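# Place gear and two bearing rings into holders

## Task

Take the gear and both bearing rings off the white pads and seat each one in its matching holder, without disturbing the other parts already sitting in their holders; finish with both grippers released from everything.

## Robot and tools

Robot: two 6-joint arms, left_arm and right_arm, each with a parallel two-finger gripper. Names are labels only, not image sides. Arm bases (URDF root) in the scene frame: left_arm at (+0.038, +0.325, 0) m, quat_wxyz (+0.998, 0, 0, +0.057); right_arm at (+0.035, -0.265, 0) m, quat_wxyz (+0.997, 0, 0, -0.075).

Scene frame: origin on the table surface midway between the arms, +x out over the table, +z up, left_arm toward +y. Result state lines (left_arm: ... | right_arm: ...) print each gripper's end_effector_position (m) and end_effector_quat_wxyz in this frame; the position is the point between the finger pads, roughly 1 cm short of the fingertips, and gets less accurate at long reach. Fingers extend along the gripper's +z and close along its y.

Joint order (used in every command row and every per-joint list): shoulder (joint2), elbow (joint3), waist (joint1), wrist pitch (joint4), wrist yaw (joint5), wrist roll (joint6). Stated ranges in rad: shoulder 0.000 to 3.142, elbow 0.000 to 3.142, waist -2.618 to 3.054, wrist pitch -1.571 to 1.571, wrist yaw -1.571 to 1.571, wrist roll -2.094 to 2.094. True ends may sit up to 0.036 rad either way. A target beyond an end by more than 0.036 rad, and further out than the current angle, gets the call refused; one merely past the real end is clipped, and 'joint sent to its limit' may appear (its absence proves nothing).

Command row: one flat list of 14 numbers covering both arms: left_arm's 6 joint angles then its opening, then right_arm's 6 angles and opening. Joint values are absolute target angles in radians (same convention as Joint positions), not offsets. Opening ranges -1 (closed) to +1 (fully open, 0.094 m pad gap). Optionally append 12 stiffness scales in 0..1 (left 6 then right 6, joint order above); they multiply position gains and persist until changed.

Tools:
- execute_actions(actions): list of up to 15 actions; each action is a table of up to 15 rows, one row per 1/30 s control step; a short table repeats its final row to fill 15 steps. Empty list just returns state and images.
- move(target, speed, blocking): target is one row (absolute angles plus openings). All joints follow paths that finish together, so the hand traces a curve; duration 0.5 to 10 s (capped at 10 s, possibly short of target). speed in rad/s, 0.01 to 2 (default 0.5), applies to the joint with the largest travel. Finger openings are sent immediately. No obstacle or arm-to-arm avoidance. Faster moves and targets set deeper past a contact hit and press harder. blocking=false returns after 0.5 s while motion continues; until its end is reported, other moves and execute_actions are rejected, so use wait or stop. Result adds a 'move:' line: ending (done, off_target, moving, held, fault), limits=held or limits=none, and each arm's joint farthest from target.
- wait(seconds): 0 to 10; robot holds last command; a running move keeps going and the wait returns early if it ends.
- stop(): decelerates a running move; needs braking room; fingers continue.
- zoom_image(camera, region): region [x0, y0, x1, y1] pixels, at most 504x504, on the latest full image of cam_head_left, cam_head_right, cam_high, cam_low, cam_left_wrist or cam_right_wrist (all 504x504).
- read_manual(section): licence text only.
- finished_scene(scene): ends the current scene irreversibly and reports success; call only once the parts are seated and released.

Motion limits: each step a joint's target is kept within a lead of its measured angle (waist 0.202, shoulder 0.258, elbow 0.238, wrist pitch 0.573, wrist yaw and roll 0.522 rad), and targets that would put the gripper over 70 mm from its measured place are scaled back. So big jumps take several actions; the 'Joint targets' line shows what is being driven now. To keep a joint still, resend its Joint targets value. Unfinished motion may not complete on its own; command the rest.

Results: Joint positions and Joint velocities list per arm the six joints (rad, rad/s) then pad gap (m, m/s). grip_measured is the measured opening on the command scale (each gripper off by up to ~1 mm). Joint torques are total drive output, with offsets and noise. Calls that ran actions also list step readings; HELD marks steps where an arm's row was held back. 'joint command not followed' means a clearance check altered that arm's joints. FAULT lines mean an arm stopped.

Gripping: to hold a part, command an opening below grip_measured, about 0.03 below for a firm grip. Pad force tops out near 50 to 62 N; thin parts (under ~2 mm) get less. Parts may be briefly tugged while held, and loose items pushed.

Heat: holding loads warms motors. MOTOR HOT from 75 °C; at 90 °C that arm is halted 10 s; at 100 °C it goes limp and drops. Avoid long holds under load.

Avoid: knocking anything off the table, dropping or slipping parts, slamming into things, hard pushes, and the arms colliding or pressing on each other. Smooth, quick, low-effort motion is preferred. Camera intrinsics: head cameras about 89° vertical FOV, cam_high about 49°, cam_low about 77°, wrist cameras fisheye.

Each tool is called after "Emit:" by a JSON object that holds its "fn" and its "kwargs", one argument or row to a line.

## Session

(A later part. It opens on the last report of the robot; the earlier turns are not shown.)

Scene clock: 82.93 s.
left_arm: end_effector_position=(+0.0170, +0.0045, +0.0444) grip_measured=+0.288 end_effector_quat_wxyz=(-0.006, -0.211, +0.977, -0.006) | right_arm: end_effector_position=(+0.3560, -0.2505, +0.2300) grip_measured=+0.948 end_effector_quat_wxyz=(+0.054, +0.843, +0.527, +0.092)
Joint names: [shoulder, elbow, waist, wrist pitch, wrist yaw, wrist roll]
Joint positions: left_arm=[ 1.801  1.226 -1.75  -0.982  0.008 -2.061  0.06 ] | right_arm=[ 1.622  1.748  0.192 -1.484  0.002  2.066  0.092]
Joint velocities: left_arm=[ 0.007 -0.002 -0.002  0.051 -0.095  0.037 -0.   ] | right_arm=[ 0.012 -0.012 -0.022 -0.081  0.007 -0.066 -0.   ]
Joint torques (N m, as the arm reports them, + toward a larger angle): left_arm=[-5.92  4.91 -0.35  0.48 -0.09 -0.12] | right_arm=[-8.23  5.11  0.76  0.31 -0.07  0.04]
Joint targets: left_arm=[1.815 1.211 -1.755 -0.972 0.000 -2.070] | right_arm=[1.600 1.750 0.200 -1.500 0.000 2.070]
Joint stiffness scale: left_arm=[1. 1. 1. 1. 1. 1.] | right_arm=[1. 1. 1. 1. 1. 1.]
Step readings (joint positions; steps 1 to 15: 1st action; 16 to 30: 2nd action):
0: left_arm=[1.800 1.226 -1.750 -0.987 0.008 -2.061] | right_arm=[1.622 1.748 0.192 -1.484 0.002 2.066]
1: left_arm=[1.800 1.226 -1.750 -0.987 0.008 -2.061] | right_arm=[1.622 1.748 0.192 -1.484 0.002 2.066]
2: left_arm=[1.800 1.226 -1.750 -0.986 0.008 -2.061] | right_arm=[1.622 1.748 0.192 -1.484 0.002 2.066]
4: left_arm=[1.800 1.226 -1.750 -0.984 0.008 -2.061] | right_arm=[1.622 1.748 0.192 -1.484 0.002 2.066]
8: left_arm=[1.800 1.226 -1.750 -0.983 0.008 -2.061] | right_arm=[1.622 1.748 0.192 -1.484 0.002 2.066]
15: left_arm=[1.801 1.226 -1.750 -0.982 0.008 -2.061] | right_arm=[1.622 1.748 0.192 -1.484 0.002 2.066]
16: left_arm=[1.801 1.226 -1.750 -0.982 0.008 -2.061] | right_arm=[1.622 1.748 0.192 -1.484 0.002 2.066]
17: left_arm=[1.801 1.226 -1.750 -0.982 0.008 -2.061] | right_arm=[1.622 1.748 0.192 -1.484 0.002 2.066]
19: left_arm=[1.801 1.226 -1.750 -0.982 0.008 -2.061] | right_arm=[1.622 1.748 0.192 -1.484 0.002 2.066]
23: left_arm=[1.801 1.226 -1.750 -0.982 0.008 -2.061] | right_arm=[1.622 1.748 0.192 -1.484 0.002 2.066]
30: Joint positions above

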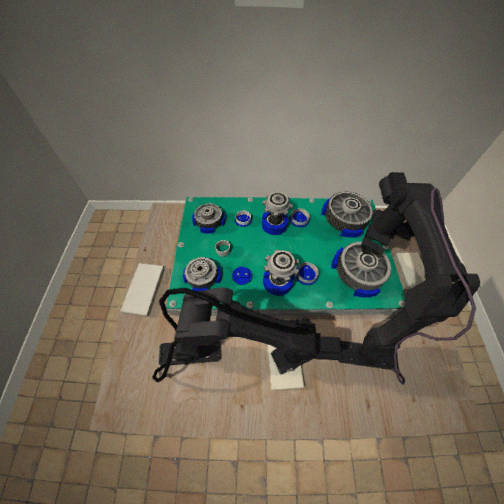

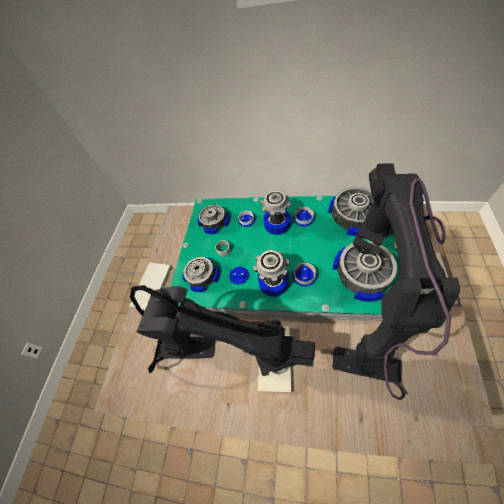

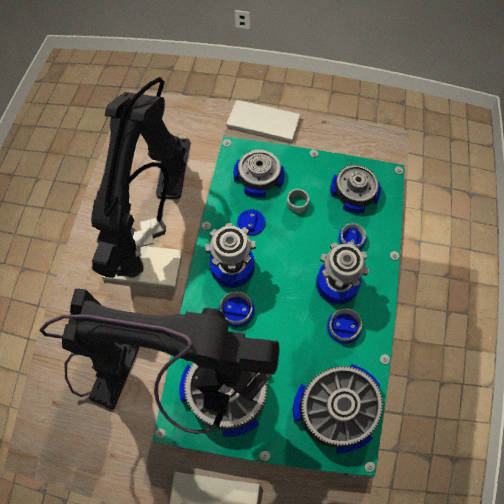

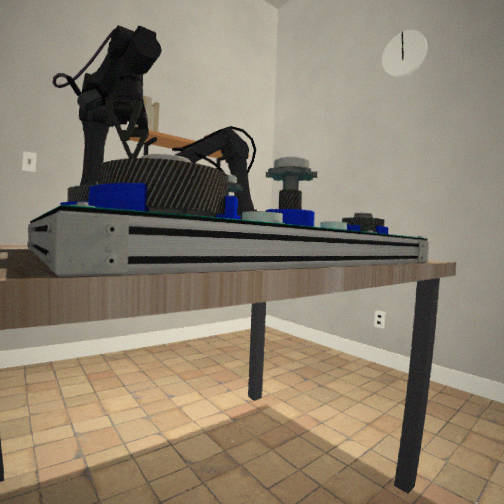

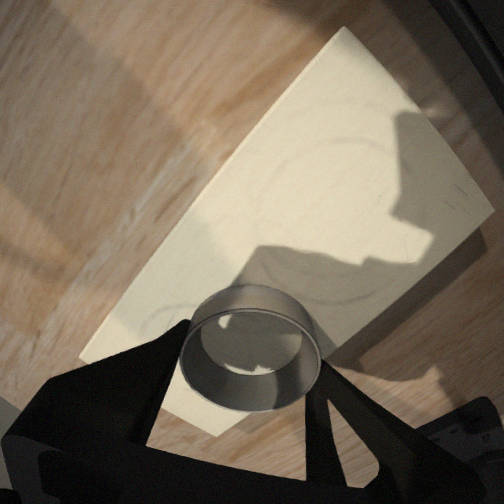

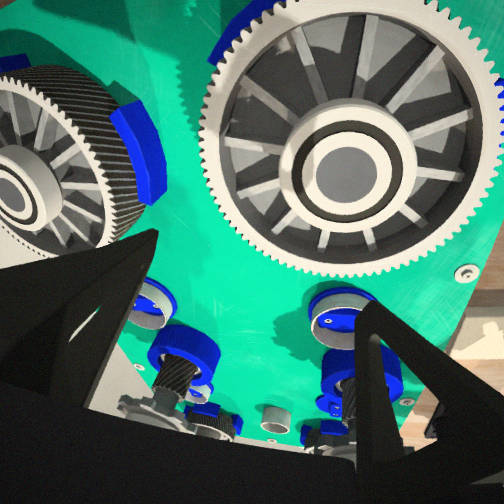

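Emit:
{"fn": "move", "kwargs": {
  "target": [1.45,1.42,-1.45,-1.5,0,-2.07,0.25,1.6,1.75,0.2,-1.5,0,2.07,0.95],
  "speed": 0.6
}}

Emit:
{"fn": "move", "kwargs": {
  "target": [1.685,1.44,-0.652,-1.29,0,-2.07,0.25,1.6,1.75,0.2,-1.5,0,2.07,0.95],
  "speed": 0.7
}}

Scene clock: 85.17 s.
left_arm: end_effector_position=(+0.0936, +0.0862, +0.1735) grip_measured=+0.288 end_effector_quat_wxyz=(-0.005, -0.352, +0.936, -0.008) | right_arm: end_effector_position=(+0.3560, -0.2505, +0.2300) grip_measured=+0.948 end_effector_quat_wxyz=(+0.054, +0.843, +0.527, +0.092)
Joint names: [shoulder, elbow, waist, wrist pitch, wrist yaw, wrist roll]
Joint positions: left_arm=[ 1.467  1.389 -1.457 -1.475  0.007 -2.061  0.06 ] | right_arm=[ 1.622  1.748  0.192 -1.484  0.002  2.066  0.092]
Joint velocities: left_arm=[ 0.012 -0.017 -0.002 -0.037 -0.066  0.051 -0.001] | right_arm=[ 0.002 -0.017 -0.007  0.066  0.007 -0.007 -0.   ]
Joint torques (N m, as the arm reports them, + toward a larger angle): left_arm=[-5.88  9.25  0.6   0.12 -0.1  -0.11] | right_arm=[-8.3   5.18  0.7   0.3  -0.04  0.03]
Joint targets: left_arm=[1.450 1.420 -1.450 -1.500 0.000 -2.070] | right_arm=[1.600 1.750 0.200 -1.500 -0.000 2.070]
Joint stiffness scale: left_arm=[1. 1. 1. 1. 1. 1.] | right_arm=[1. 1. 1. 1. 1. 1.]
move: off_target (left_arm, right_arm); limits=none; left_arm: farthest joint: the elbow, 0.031 radians from its target (0.194 radians at the start); right_arm: farthest joint: the shoulder, 0.022 radians from its target (0.022 radians at the start)

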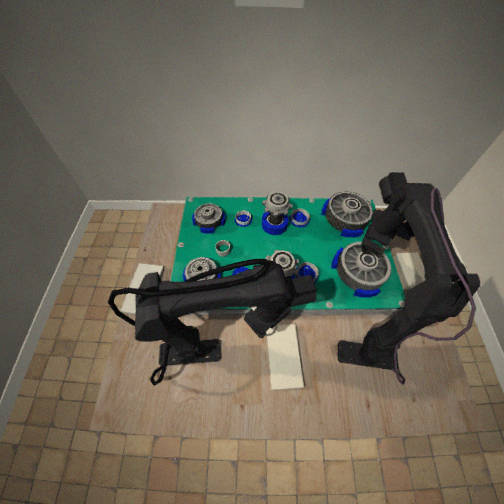

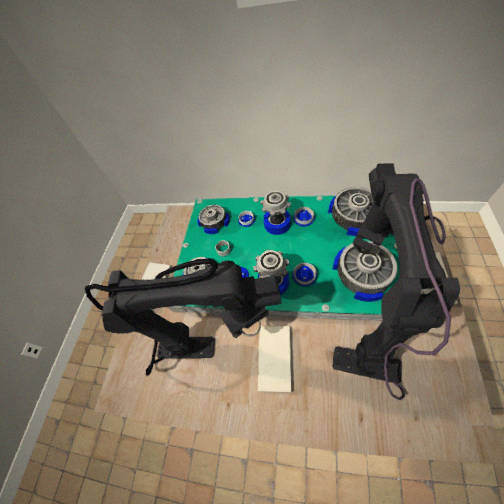

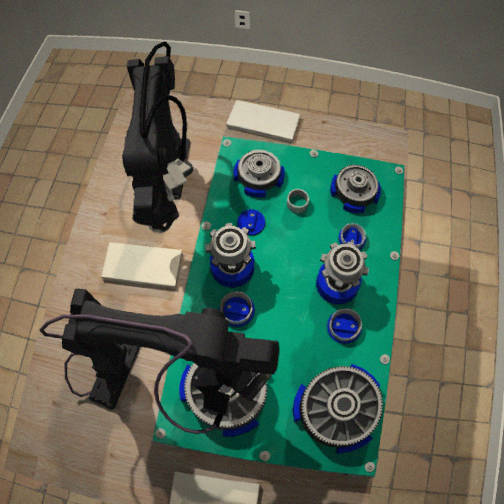

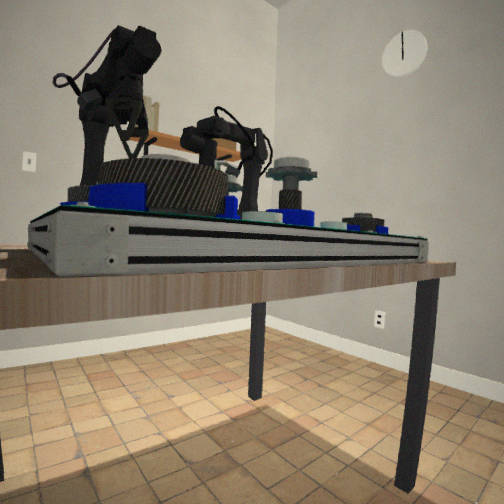

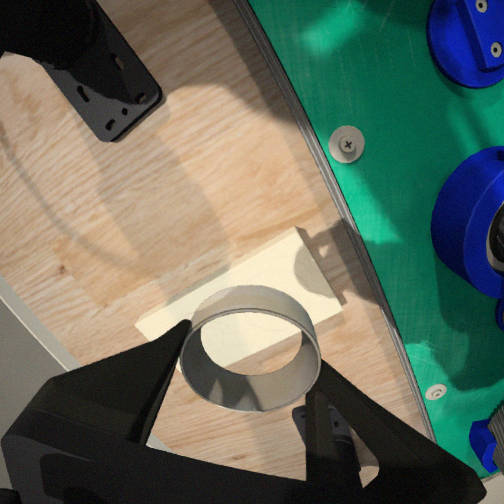

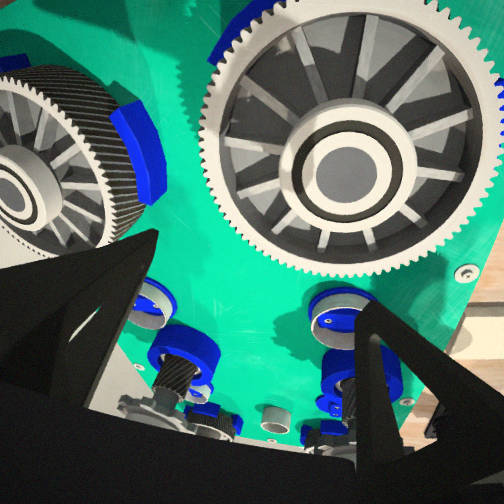

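Scene clock: 86.87 s.
left_arm: end_effector_position=(+0.2955, +0.1720, +0.1223) grip_measured=+0.283 end_effector_quat_wxyz=(-0.004, -0.690, +0.724, +0.003) | right_arm: end_effector_position=(+0.3560, -0.2505, +0.2300) grip_measured=+0.948 end_effector_quat_wxyz=(+0.054, +0.843, +0.527, +0.092)
Joint names: [shoulder, elbow, waist, wrist pitch, wrist yaw, wrist roll]
Joint positions: left_arm=[ 1.684  1.403 -0.652 -1.298  0.006 -2.061  0.06 ] | right_arm=[ 1.622  1.748  0.192 -1.484  0.002  2.066  0.092]
Joint velocities: left_arm=[ 0.002 -0.022 -0.007  0.007 -0.007  0.037  0.001] | right_arm=[-0.007  0.007 -0.002 -0.066 -0.007 -0.022 -0.   ]
Joint torques (N m, as the arm reports them, + toward a larger angle): left_arm=[-6.25  9.87  0.06  0.42 -0.07 -0.14] | right_arm=[-8.23  5.09  0.71  0.29 -0.05  0.03]
Joint targets: left_arm=[1.685 1.440 -0.652 -1.290 0.000 -2.070] | right_arm=[1.600 1.750 0.200 -1.500 -0.000 2.070]
Joint stiffness scale: left_arm=[1. 1. 1. 1. 1. 1.] | right_arm=[1. 1. 1. 1. 1. 1.]
move: off_target (left_arm, right_arm); limits=none; left_arm: farthest joint: the elbow, 0.037 radians from its target (0.051 radians at the start); right_arm: farthest joint: the shoulder, 0.022 radians from its target (0.022 radians at the start)

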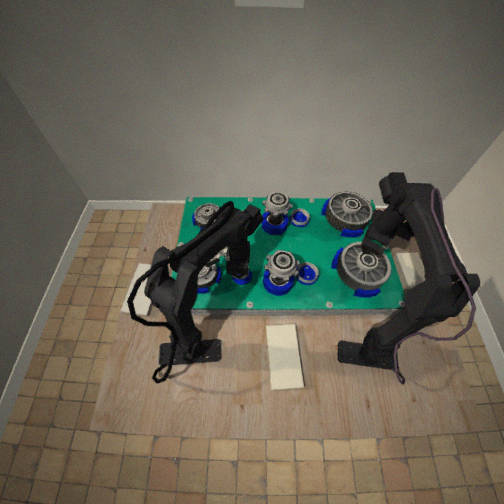

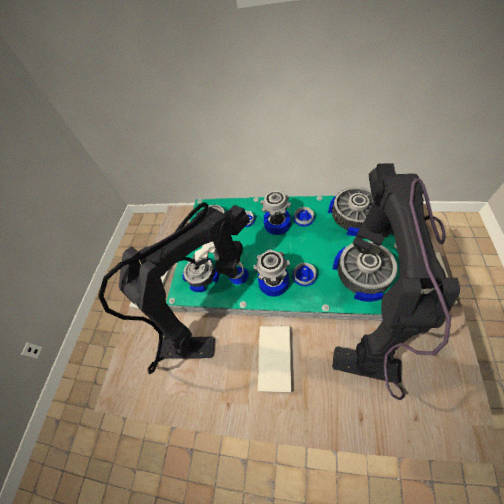

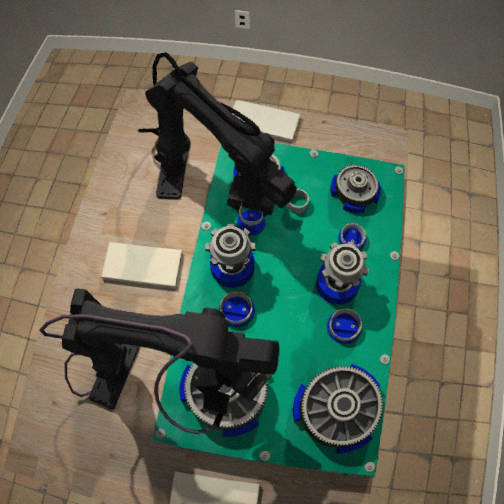

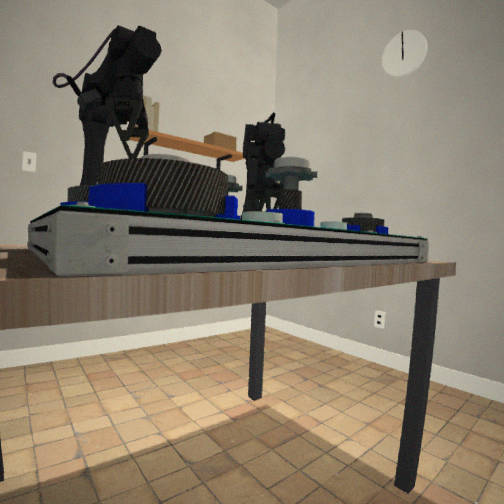

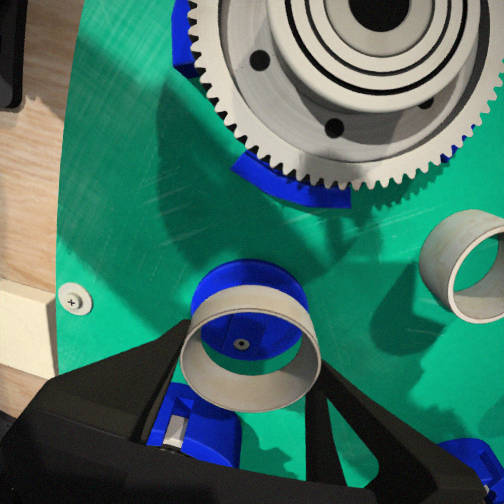

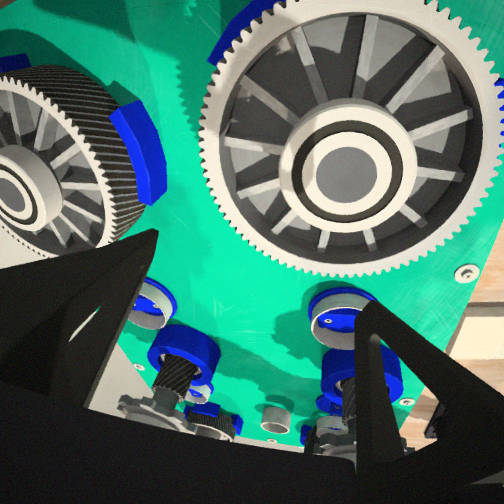

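Emit:
{"fn": "move", "kwargs": {
  "target": [1.685,1.338,-0.652,-1.234,0,-2.07,0.25,1.6,1.75,0.2,-1.5,0,2.07,0.95],
  "speed": 0.2
}}

Emit:
{"fn": "zoom_image", "kwargs": {
  "camera": "cam_left_wrist",
  "region": [150,240,350,440]
}}

Scene clock: 88.43 s.
left_arm: end_effector_position=(+0.2959, +0.1666, +0.0967) grip_measured=+0.283 end_effector_quat_wxyz=(-0.015, -0.690, +0.724, +0.003) | right_arm: end_effector_position=(+0.3560, -0.2505, +0.2300) grip_measured=+0.948 end_effector_quat_wxyz=(+0.054, +0.843, +0.527, +0.092)
Joint names: [shoulder, elbow, waist, wrist pitch, wrist yaw, wrist roll]
Joint positions: left_arm=[ 1.71   1.331 -0.654 -1.206  0.027 -2.061  0.06 ] | right_arm=[ 1.622  1.748  0.192 -1.484  0.002  2.066  0.092]
Joint velocities: left_arm=[ 0.002 -0.022  0.007 -0.037  0.007 -0.095  0.001] | right_arm=[ 0.002 -0.002 -0.012  0.037 -0.007  0.007 -0.   ]
Joint torques (N m, as the arm reports them, + toward a larger angle): left_arm=[-8.32  7.06  0.2  -0.04 -0.25 -0.11] | right_arm=[-8.28  5.04  0.74  0.3  -0.05  0.05]
Joint targets: left_arm=[1.685 1.338 -0.652 -1.234 -0.000 -2.070] | right_arm=[1.600 1.750 0.200 -1.500 0.000 2.070]
Joint stiffness scale: left_arm=[1. 1. 1. 1. 1. 1.] | right_arm=[1. 1. 1. 1. 1. 1.]
move: off_target (left_arm, right_arm); limits=none; left_arm: farthest joint: the wrist pitch, 0.028 radians from its target (0.064 radians at the start); right_arm: farthest joint: the shoulder, 0.022 radians from its target (0.022 radians at the start)

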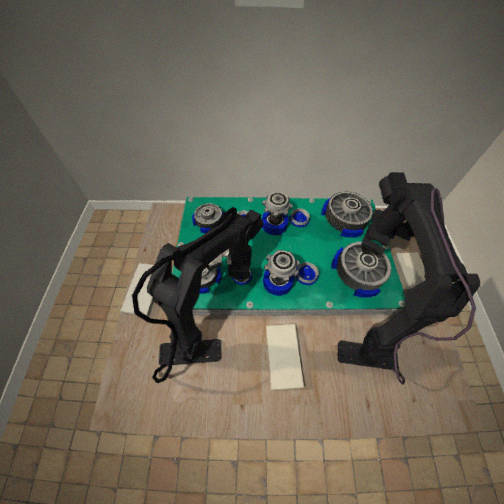

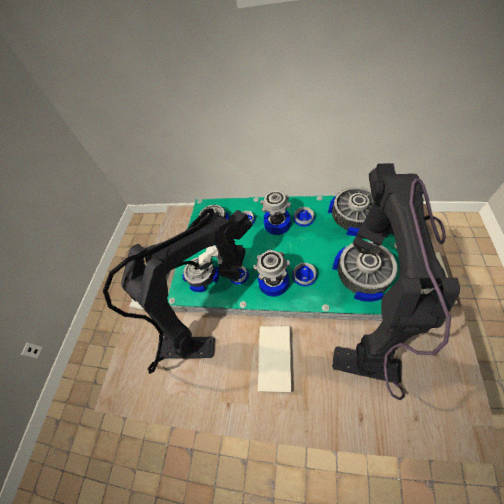

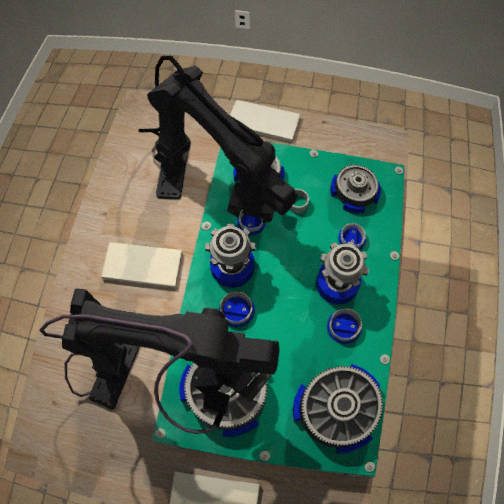

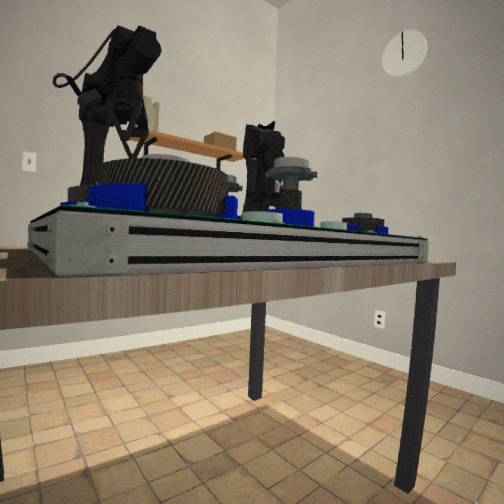

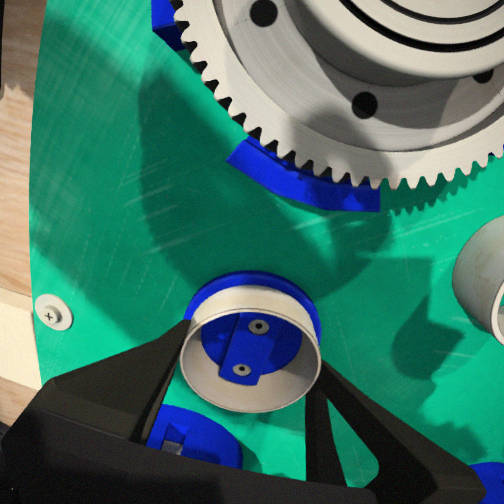

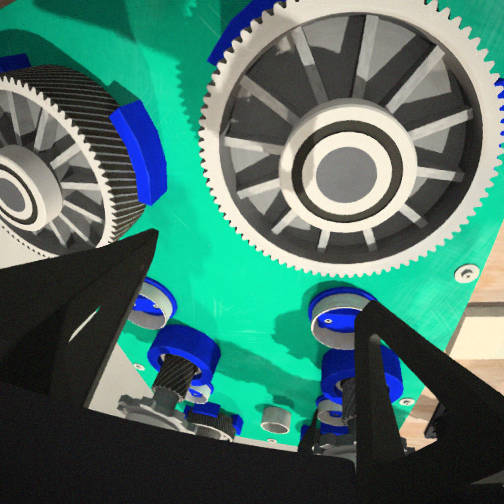

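Region (150, 240, 350, 440) of cam_left_wrist's 504x504 image, scaled by 2.520, with more detail than that image has.

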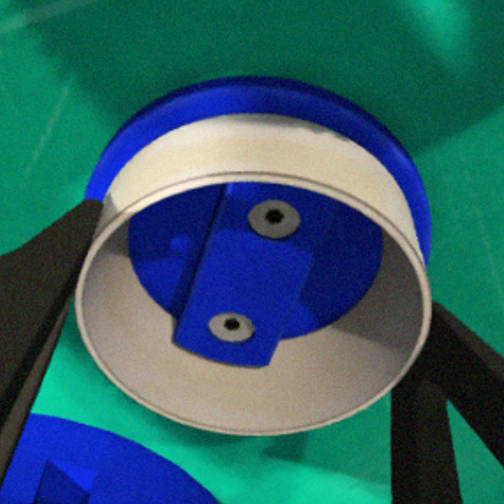

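Emit:
{"fn": "execute_actions", "kwargs": {
  "actions": [
    [[1.70,1.338,-0.654,-1.21,0.02,-2.07,0.26,1.6,1.75,0.2,-1.5,0,2.07,0.95],[1.70,1.338,-0.654,-1.21,0.02,-2.07,0.27,1.6,1.75,0.2,-1.5,0,2.07,0.95],[1.70,1.338,-0.654,-1.21,0.02,-2.07,0.28,1.6,1.75,0.2,-1.5,0,2.07,0.95],[1.70,1.338,-0.654,-1.21,0.02,-2.07,0.29,1.6,1.75,0.2,-1.5,0,2.07,0.95],[1.70,1.338,-0.654,-1.21,0.02,-2.07,0.30,1.6,1.75,0.2,-1.5,0,2.07,0.95],[1.70,1.338,-0.654,-1.21,0.02,-2.07,0.33,1.6,1.75,0.2,-1.5,0,2.07,0.95],[1.70,1.338,-0.654,-1.21,0.02,-2.07,0.38,1.6,1.75,0.2,-1.5,0,2.07,0.95],[1.70,1.338,-0.654,-1.21,0.02,-2.07,0.45,1.6,1.75,0.2,-1.5,0,2.07,0.95],[1.70,1.338,-0.654,-1.21,0.02,-2.07,0.55,1.6,1.75,0.2,-1.5,0,2.07,0.95]]
  ]
}}

Emit:
{"fn": "zoom_image", "kwargs": {
  "camera": "cam_left_wrist",
  "region": [150,240,350,440]
}}

Scene clock: 89.63 s.
left_arm: end_effector_position=(+0.2958, +0.1665, +0.0967) grip_measured=+0.549 end_effector_quat_wxyz=(-0.015, -0.690, +0.724, +0.003) | right_arm: end_effector_position=(+0.3560, -0.2505, +0.2300) grip_measured=+0.948 end_effector_quat_wxyz=(+0.054, +0.843, +0.527, +0.092)
Joint names: [shoulder, elbow, waist, wrist pitch, wrist yaw, wrist roll]
Joint positions: left_arm=[ 1.71   1.331 -0.654 -1.206  0.028 -2.061  0.073] | right_arm=[ 1.622  1.748  0.192 -1.484  0.002  2.066  0.092]
Joint velocities: left_arm=[-0.002 -0.027  0.002 -0.007  0.037  0.007 -0.   ] | right_arm=[-0.012 -0.002  0.002 -0.022 -0.051 -0.066  0.   ]
Joint torques (N m, as the arm reports them, + toward a larger angle): left_arm=[-7.23  7.08  0.12  0.26 -0.09 -0.11] | right_arm=[-8.28  5.16  0.7   0.3  -0.07  0.03]
Joint targets: left_arm=[1.700 1.338 -0.654 -1.210 0.020 -2.070] | right_arm=[1.600 1.750 0.200 -1.500 0.000 2.070]
Joint stiffness scale: left_arm=[1. 1. 1. 1. 1. 1.] | right_arm=[1. 1. 1. 1. 1. 1.]
Step readings (joint positions):
0: left_arm=[1.710 1.331 -0.654 -1.206 0.027 -2.061] | right_arm=[1.622 1.748 0.192 -1.484 0.002 2.066]
1: left_arm=[1.710 1.331 -0.654 -1.206 0.028 -2.061] | right_arm=[1.622 1.748 0.192 -1.484 0.002 2.066]
2: left_arm=[1.710 1.331 -0.654 -1.206 0.028 -2.061] | right_arm=[1.622 1.748 0.192 -1.484 0.002 2.066]
4: left_arm=[1.710 1.331 -0.654 -1.206 0.028 -2.061] | right_arm=[1.622 1.748 0.192 -1.484 0.002 2.066]
8: left_arm=[1.710 1.331 -0.654 -1.206 0.028 -2.061] | right_arm=[1.622 1.748 0.192 -1.484 0.002 2.066]
15: Joint positions above

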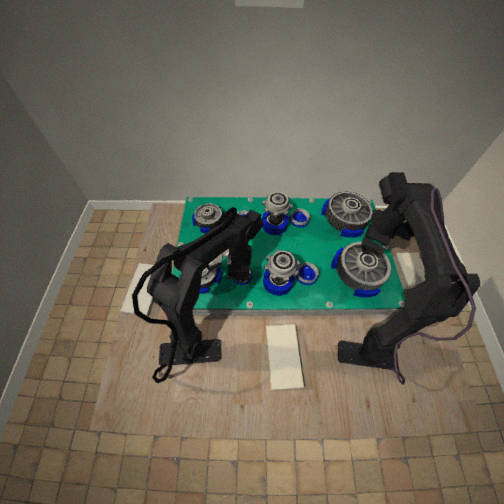

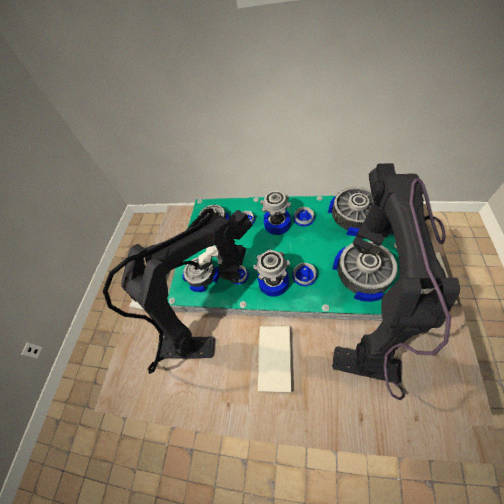

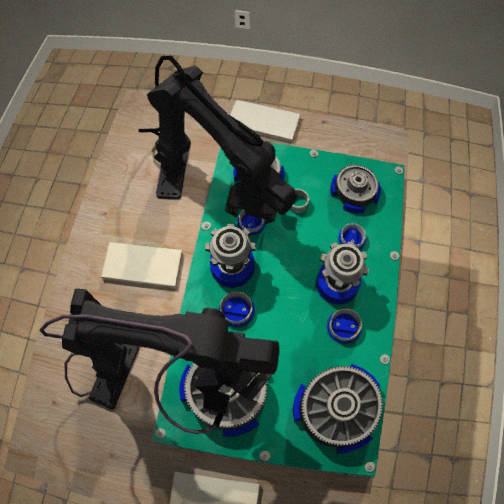

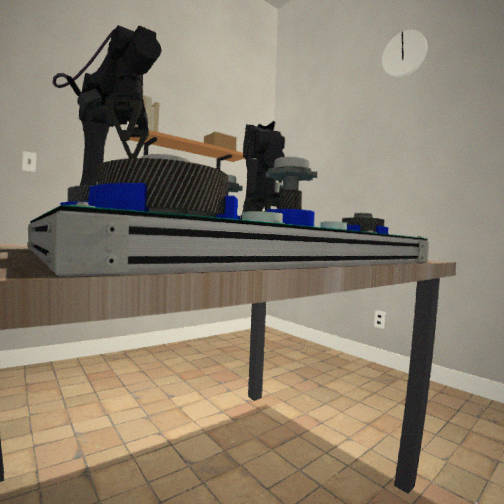

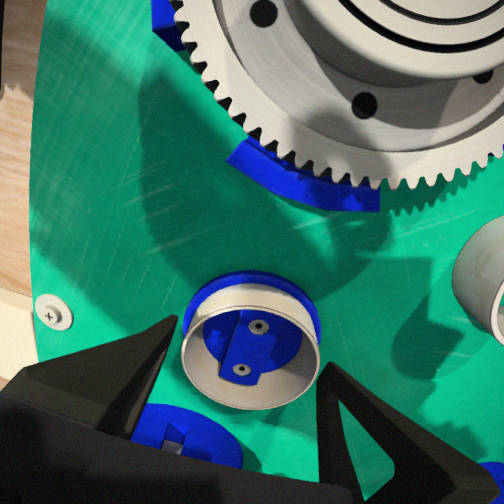

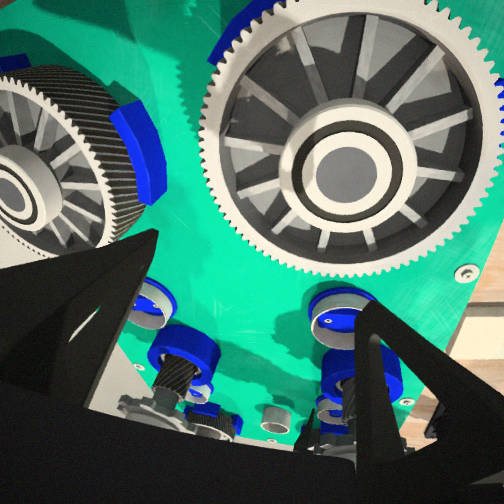

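Region (150, 240, 350, 440) of cam_left_wrist's 504x504 image, scaled by 2.520, with more detail than that image has.

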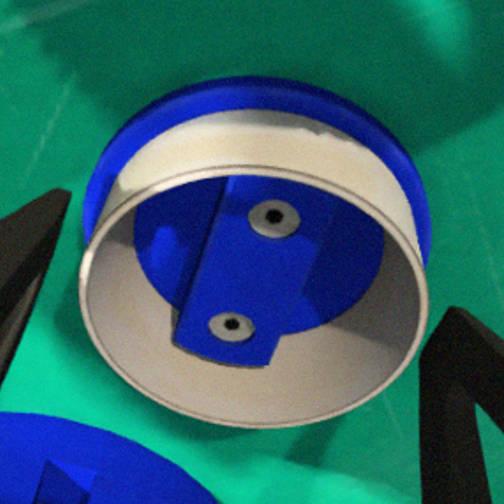

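Emit:
{"fn": "move", "kwargs": {
  "target": [1.58,1.62,-0.6,-1.52,0,-2.07,0.6,1.6,1.75,0.2,-1.5,0,2.07,0.95],
  "speed": 0.5
}}

Scene clock: 91.17 s.
left_arm: end_effector_position=(+0.2924, +0.1870, +0.1938) grip_measured=+0.599 end_effector_quat_wxyz=(+0.004, -0.705, +0.708, -0.036) | right_arm: end_effector_position=(+0.3560, -0.2505, +0.2300) grip_measured=+0.948 end_effector_quat_wxyz=(+0.054, +0.843, +0.527, +0.092)
Joint names: [shoulder, elbow, waist, wrist pitch, wrist yaw, wrist roll]
Joint positions: left_arm=[ 1.596  1.592 -0.609 -1.495  0.013 -2.061  0.075] | right_arm=[ 1.622  1.748  0.192 -1.484  0.002  2.066  0.092]
Joint velocities: left_arm=[-0.002 -0.022 -0.017  0.037  0.051  0.007 -0.   ] | right_arm=[-0.007  0.017  0.012 -0.022 -0.022 -0.007 -0.001]
Joint torques (N m, as the arm reports them, + toward a larger angle): left_arm=[-6.71  8.97  0.71  0.2  -0.13 -0.12] | right_arm=[-8.29  5.13  0.65  0.28 -0.05  0.03]
Joint targets: left_arm=[1.580 1.620 -0.600 -1.520 -0.000 -2.070] | right_arm=[1.600 1.750 0.200 -1.500 -0.000 2.070]
Joint stiffness scale: left_arm=[1. 1. 1. 1. 1. 1.] | right_arm=[1. 1. 1. 1. 1. 1.]
move: off_target (left_arm, right_arm); limits=none; left_arm: farthest joint: the elbow, 0.028 radians from its target (0.289 radians at the start); right_arm: farthest joint: the shoulder, 0.022 radians from its target (0.022 radians at the start)

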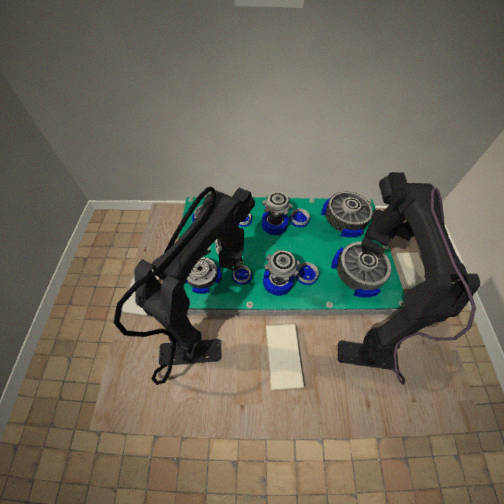

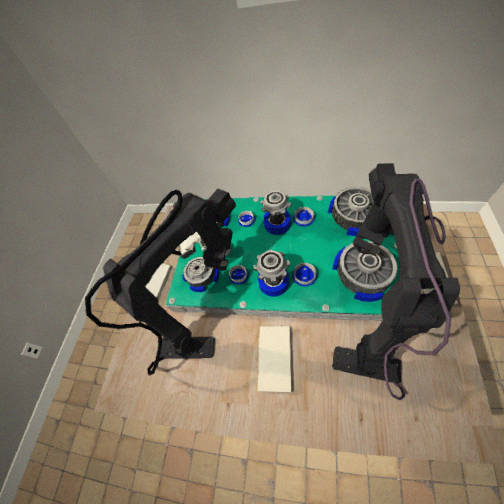

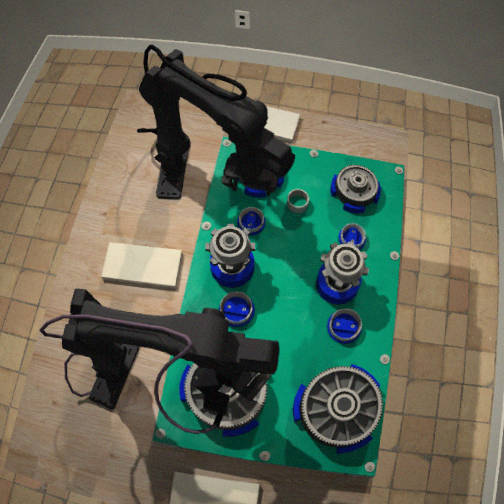

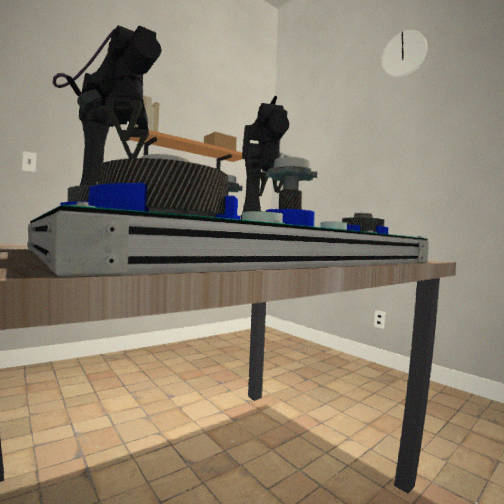

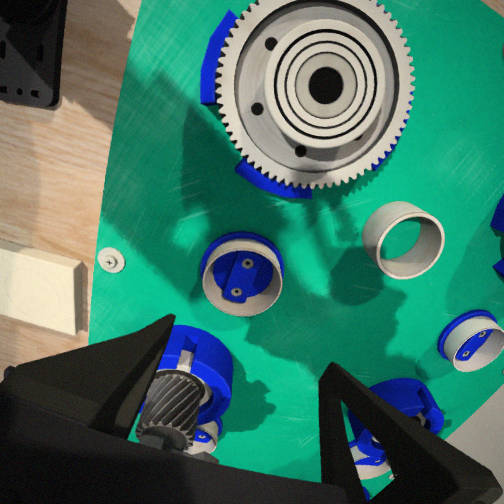

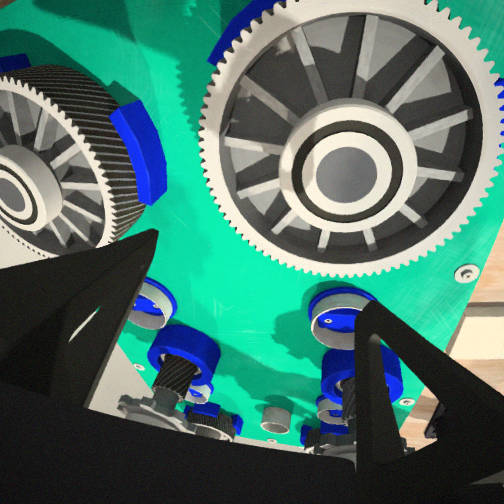

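Emit:
{"fn": "zoom_image", "kwargs": {
  "camera": "cam_left_wrist",
  "region": [180,0,440,220]
}}

Emit:
{"fn": "zoom_image", "kwargs": {
  "camera": "cam_head_left",
  "region": [170,245,330,305]
}}

Region (180, 0, 440, 220) of cam_left_wrist's 504x504 image, scaled by 1.938, with more detail than that image has; it fills the top 426 rows of this view, and the rest is white.

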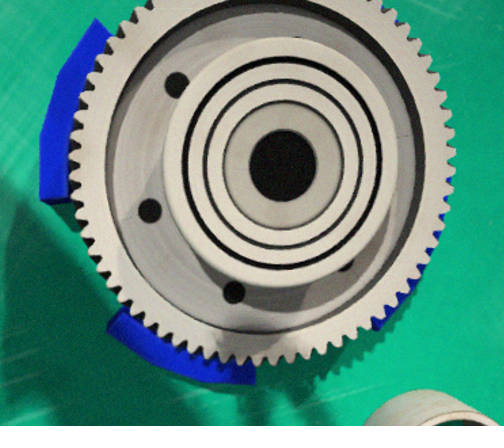

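Region (170, 245, 330, 305) of cam_head_left's 504x504 image, scaled by 3.150, with more detail than that image has; it fills the top 189 rows of this view, and the rest is white.

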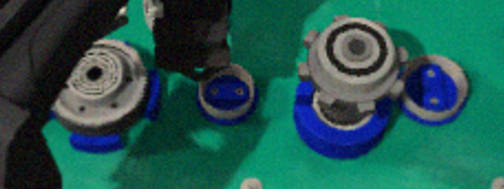

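Emit:
{"fn": "finished_scene", "kwargs": {
  "scene": 2
}}

The scene is finished: the task was done.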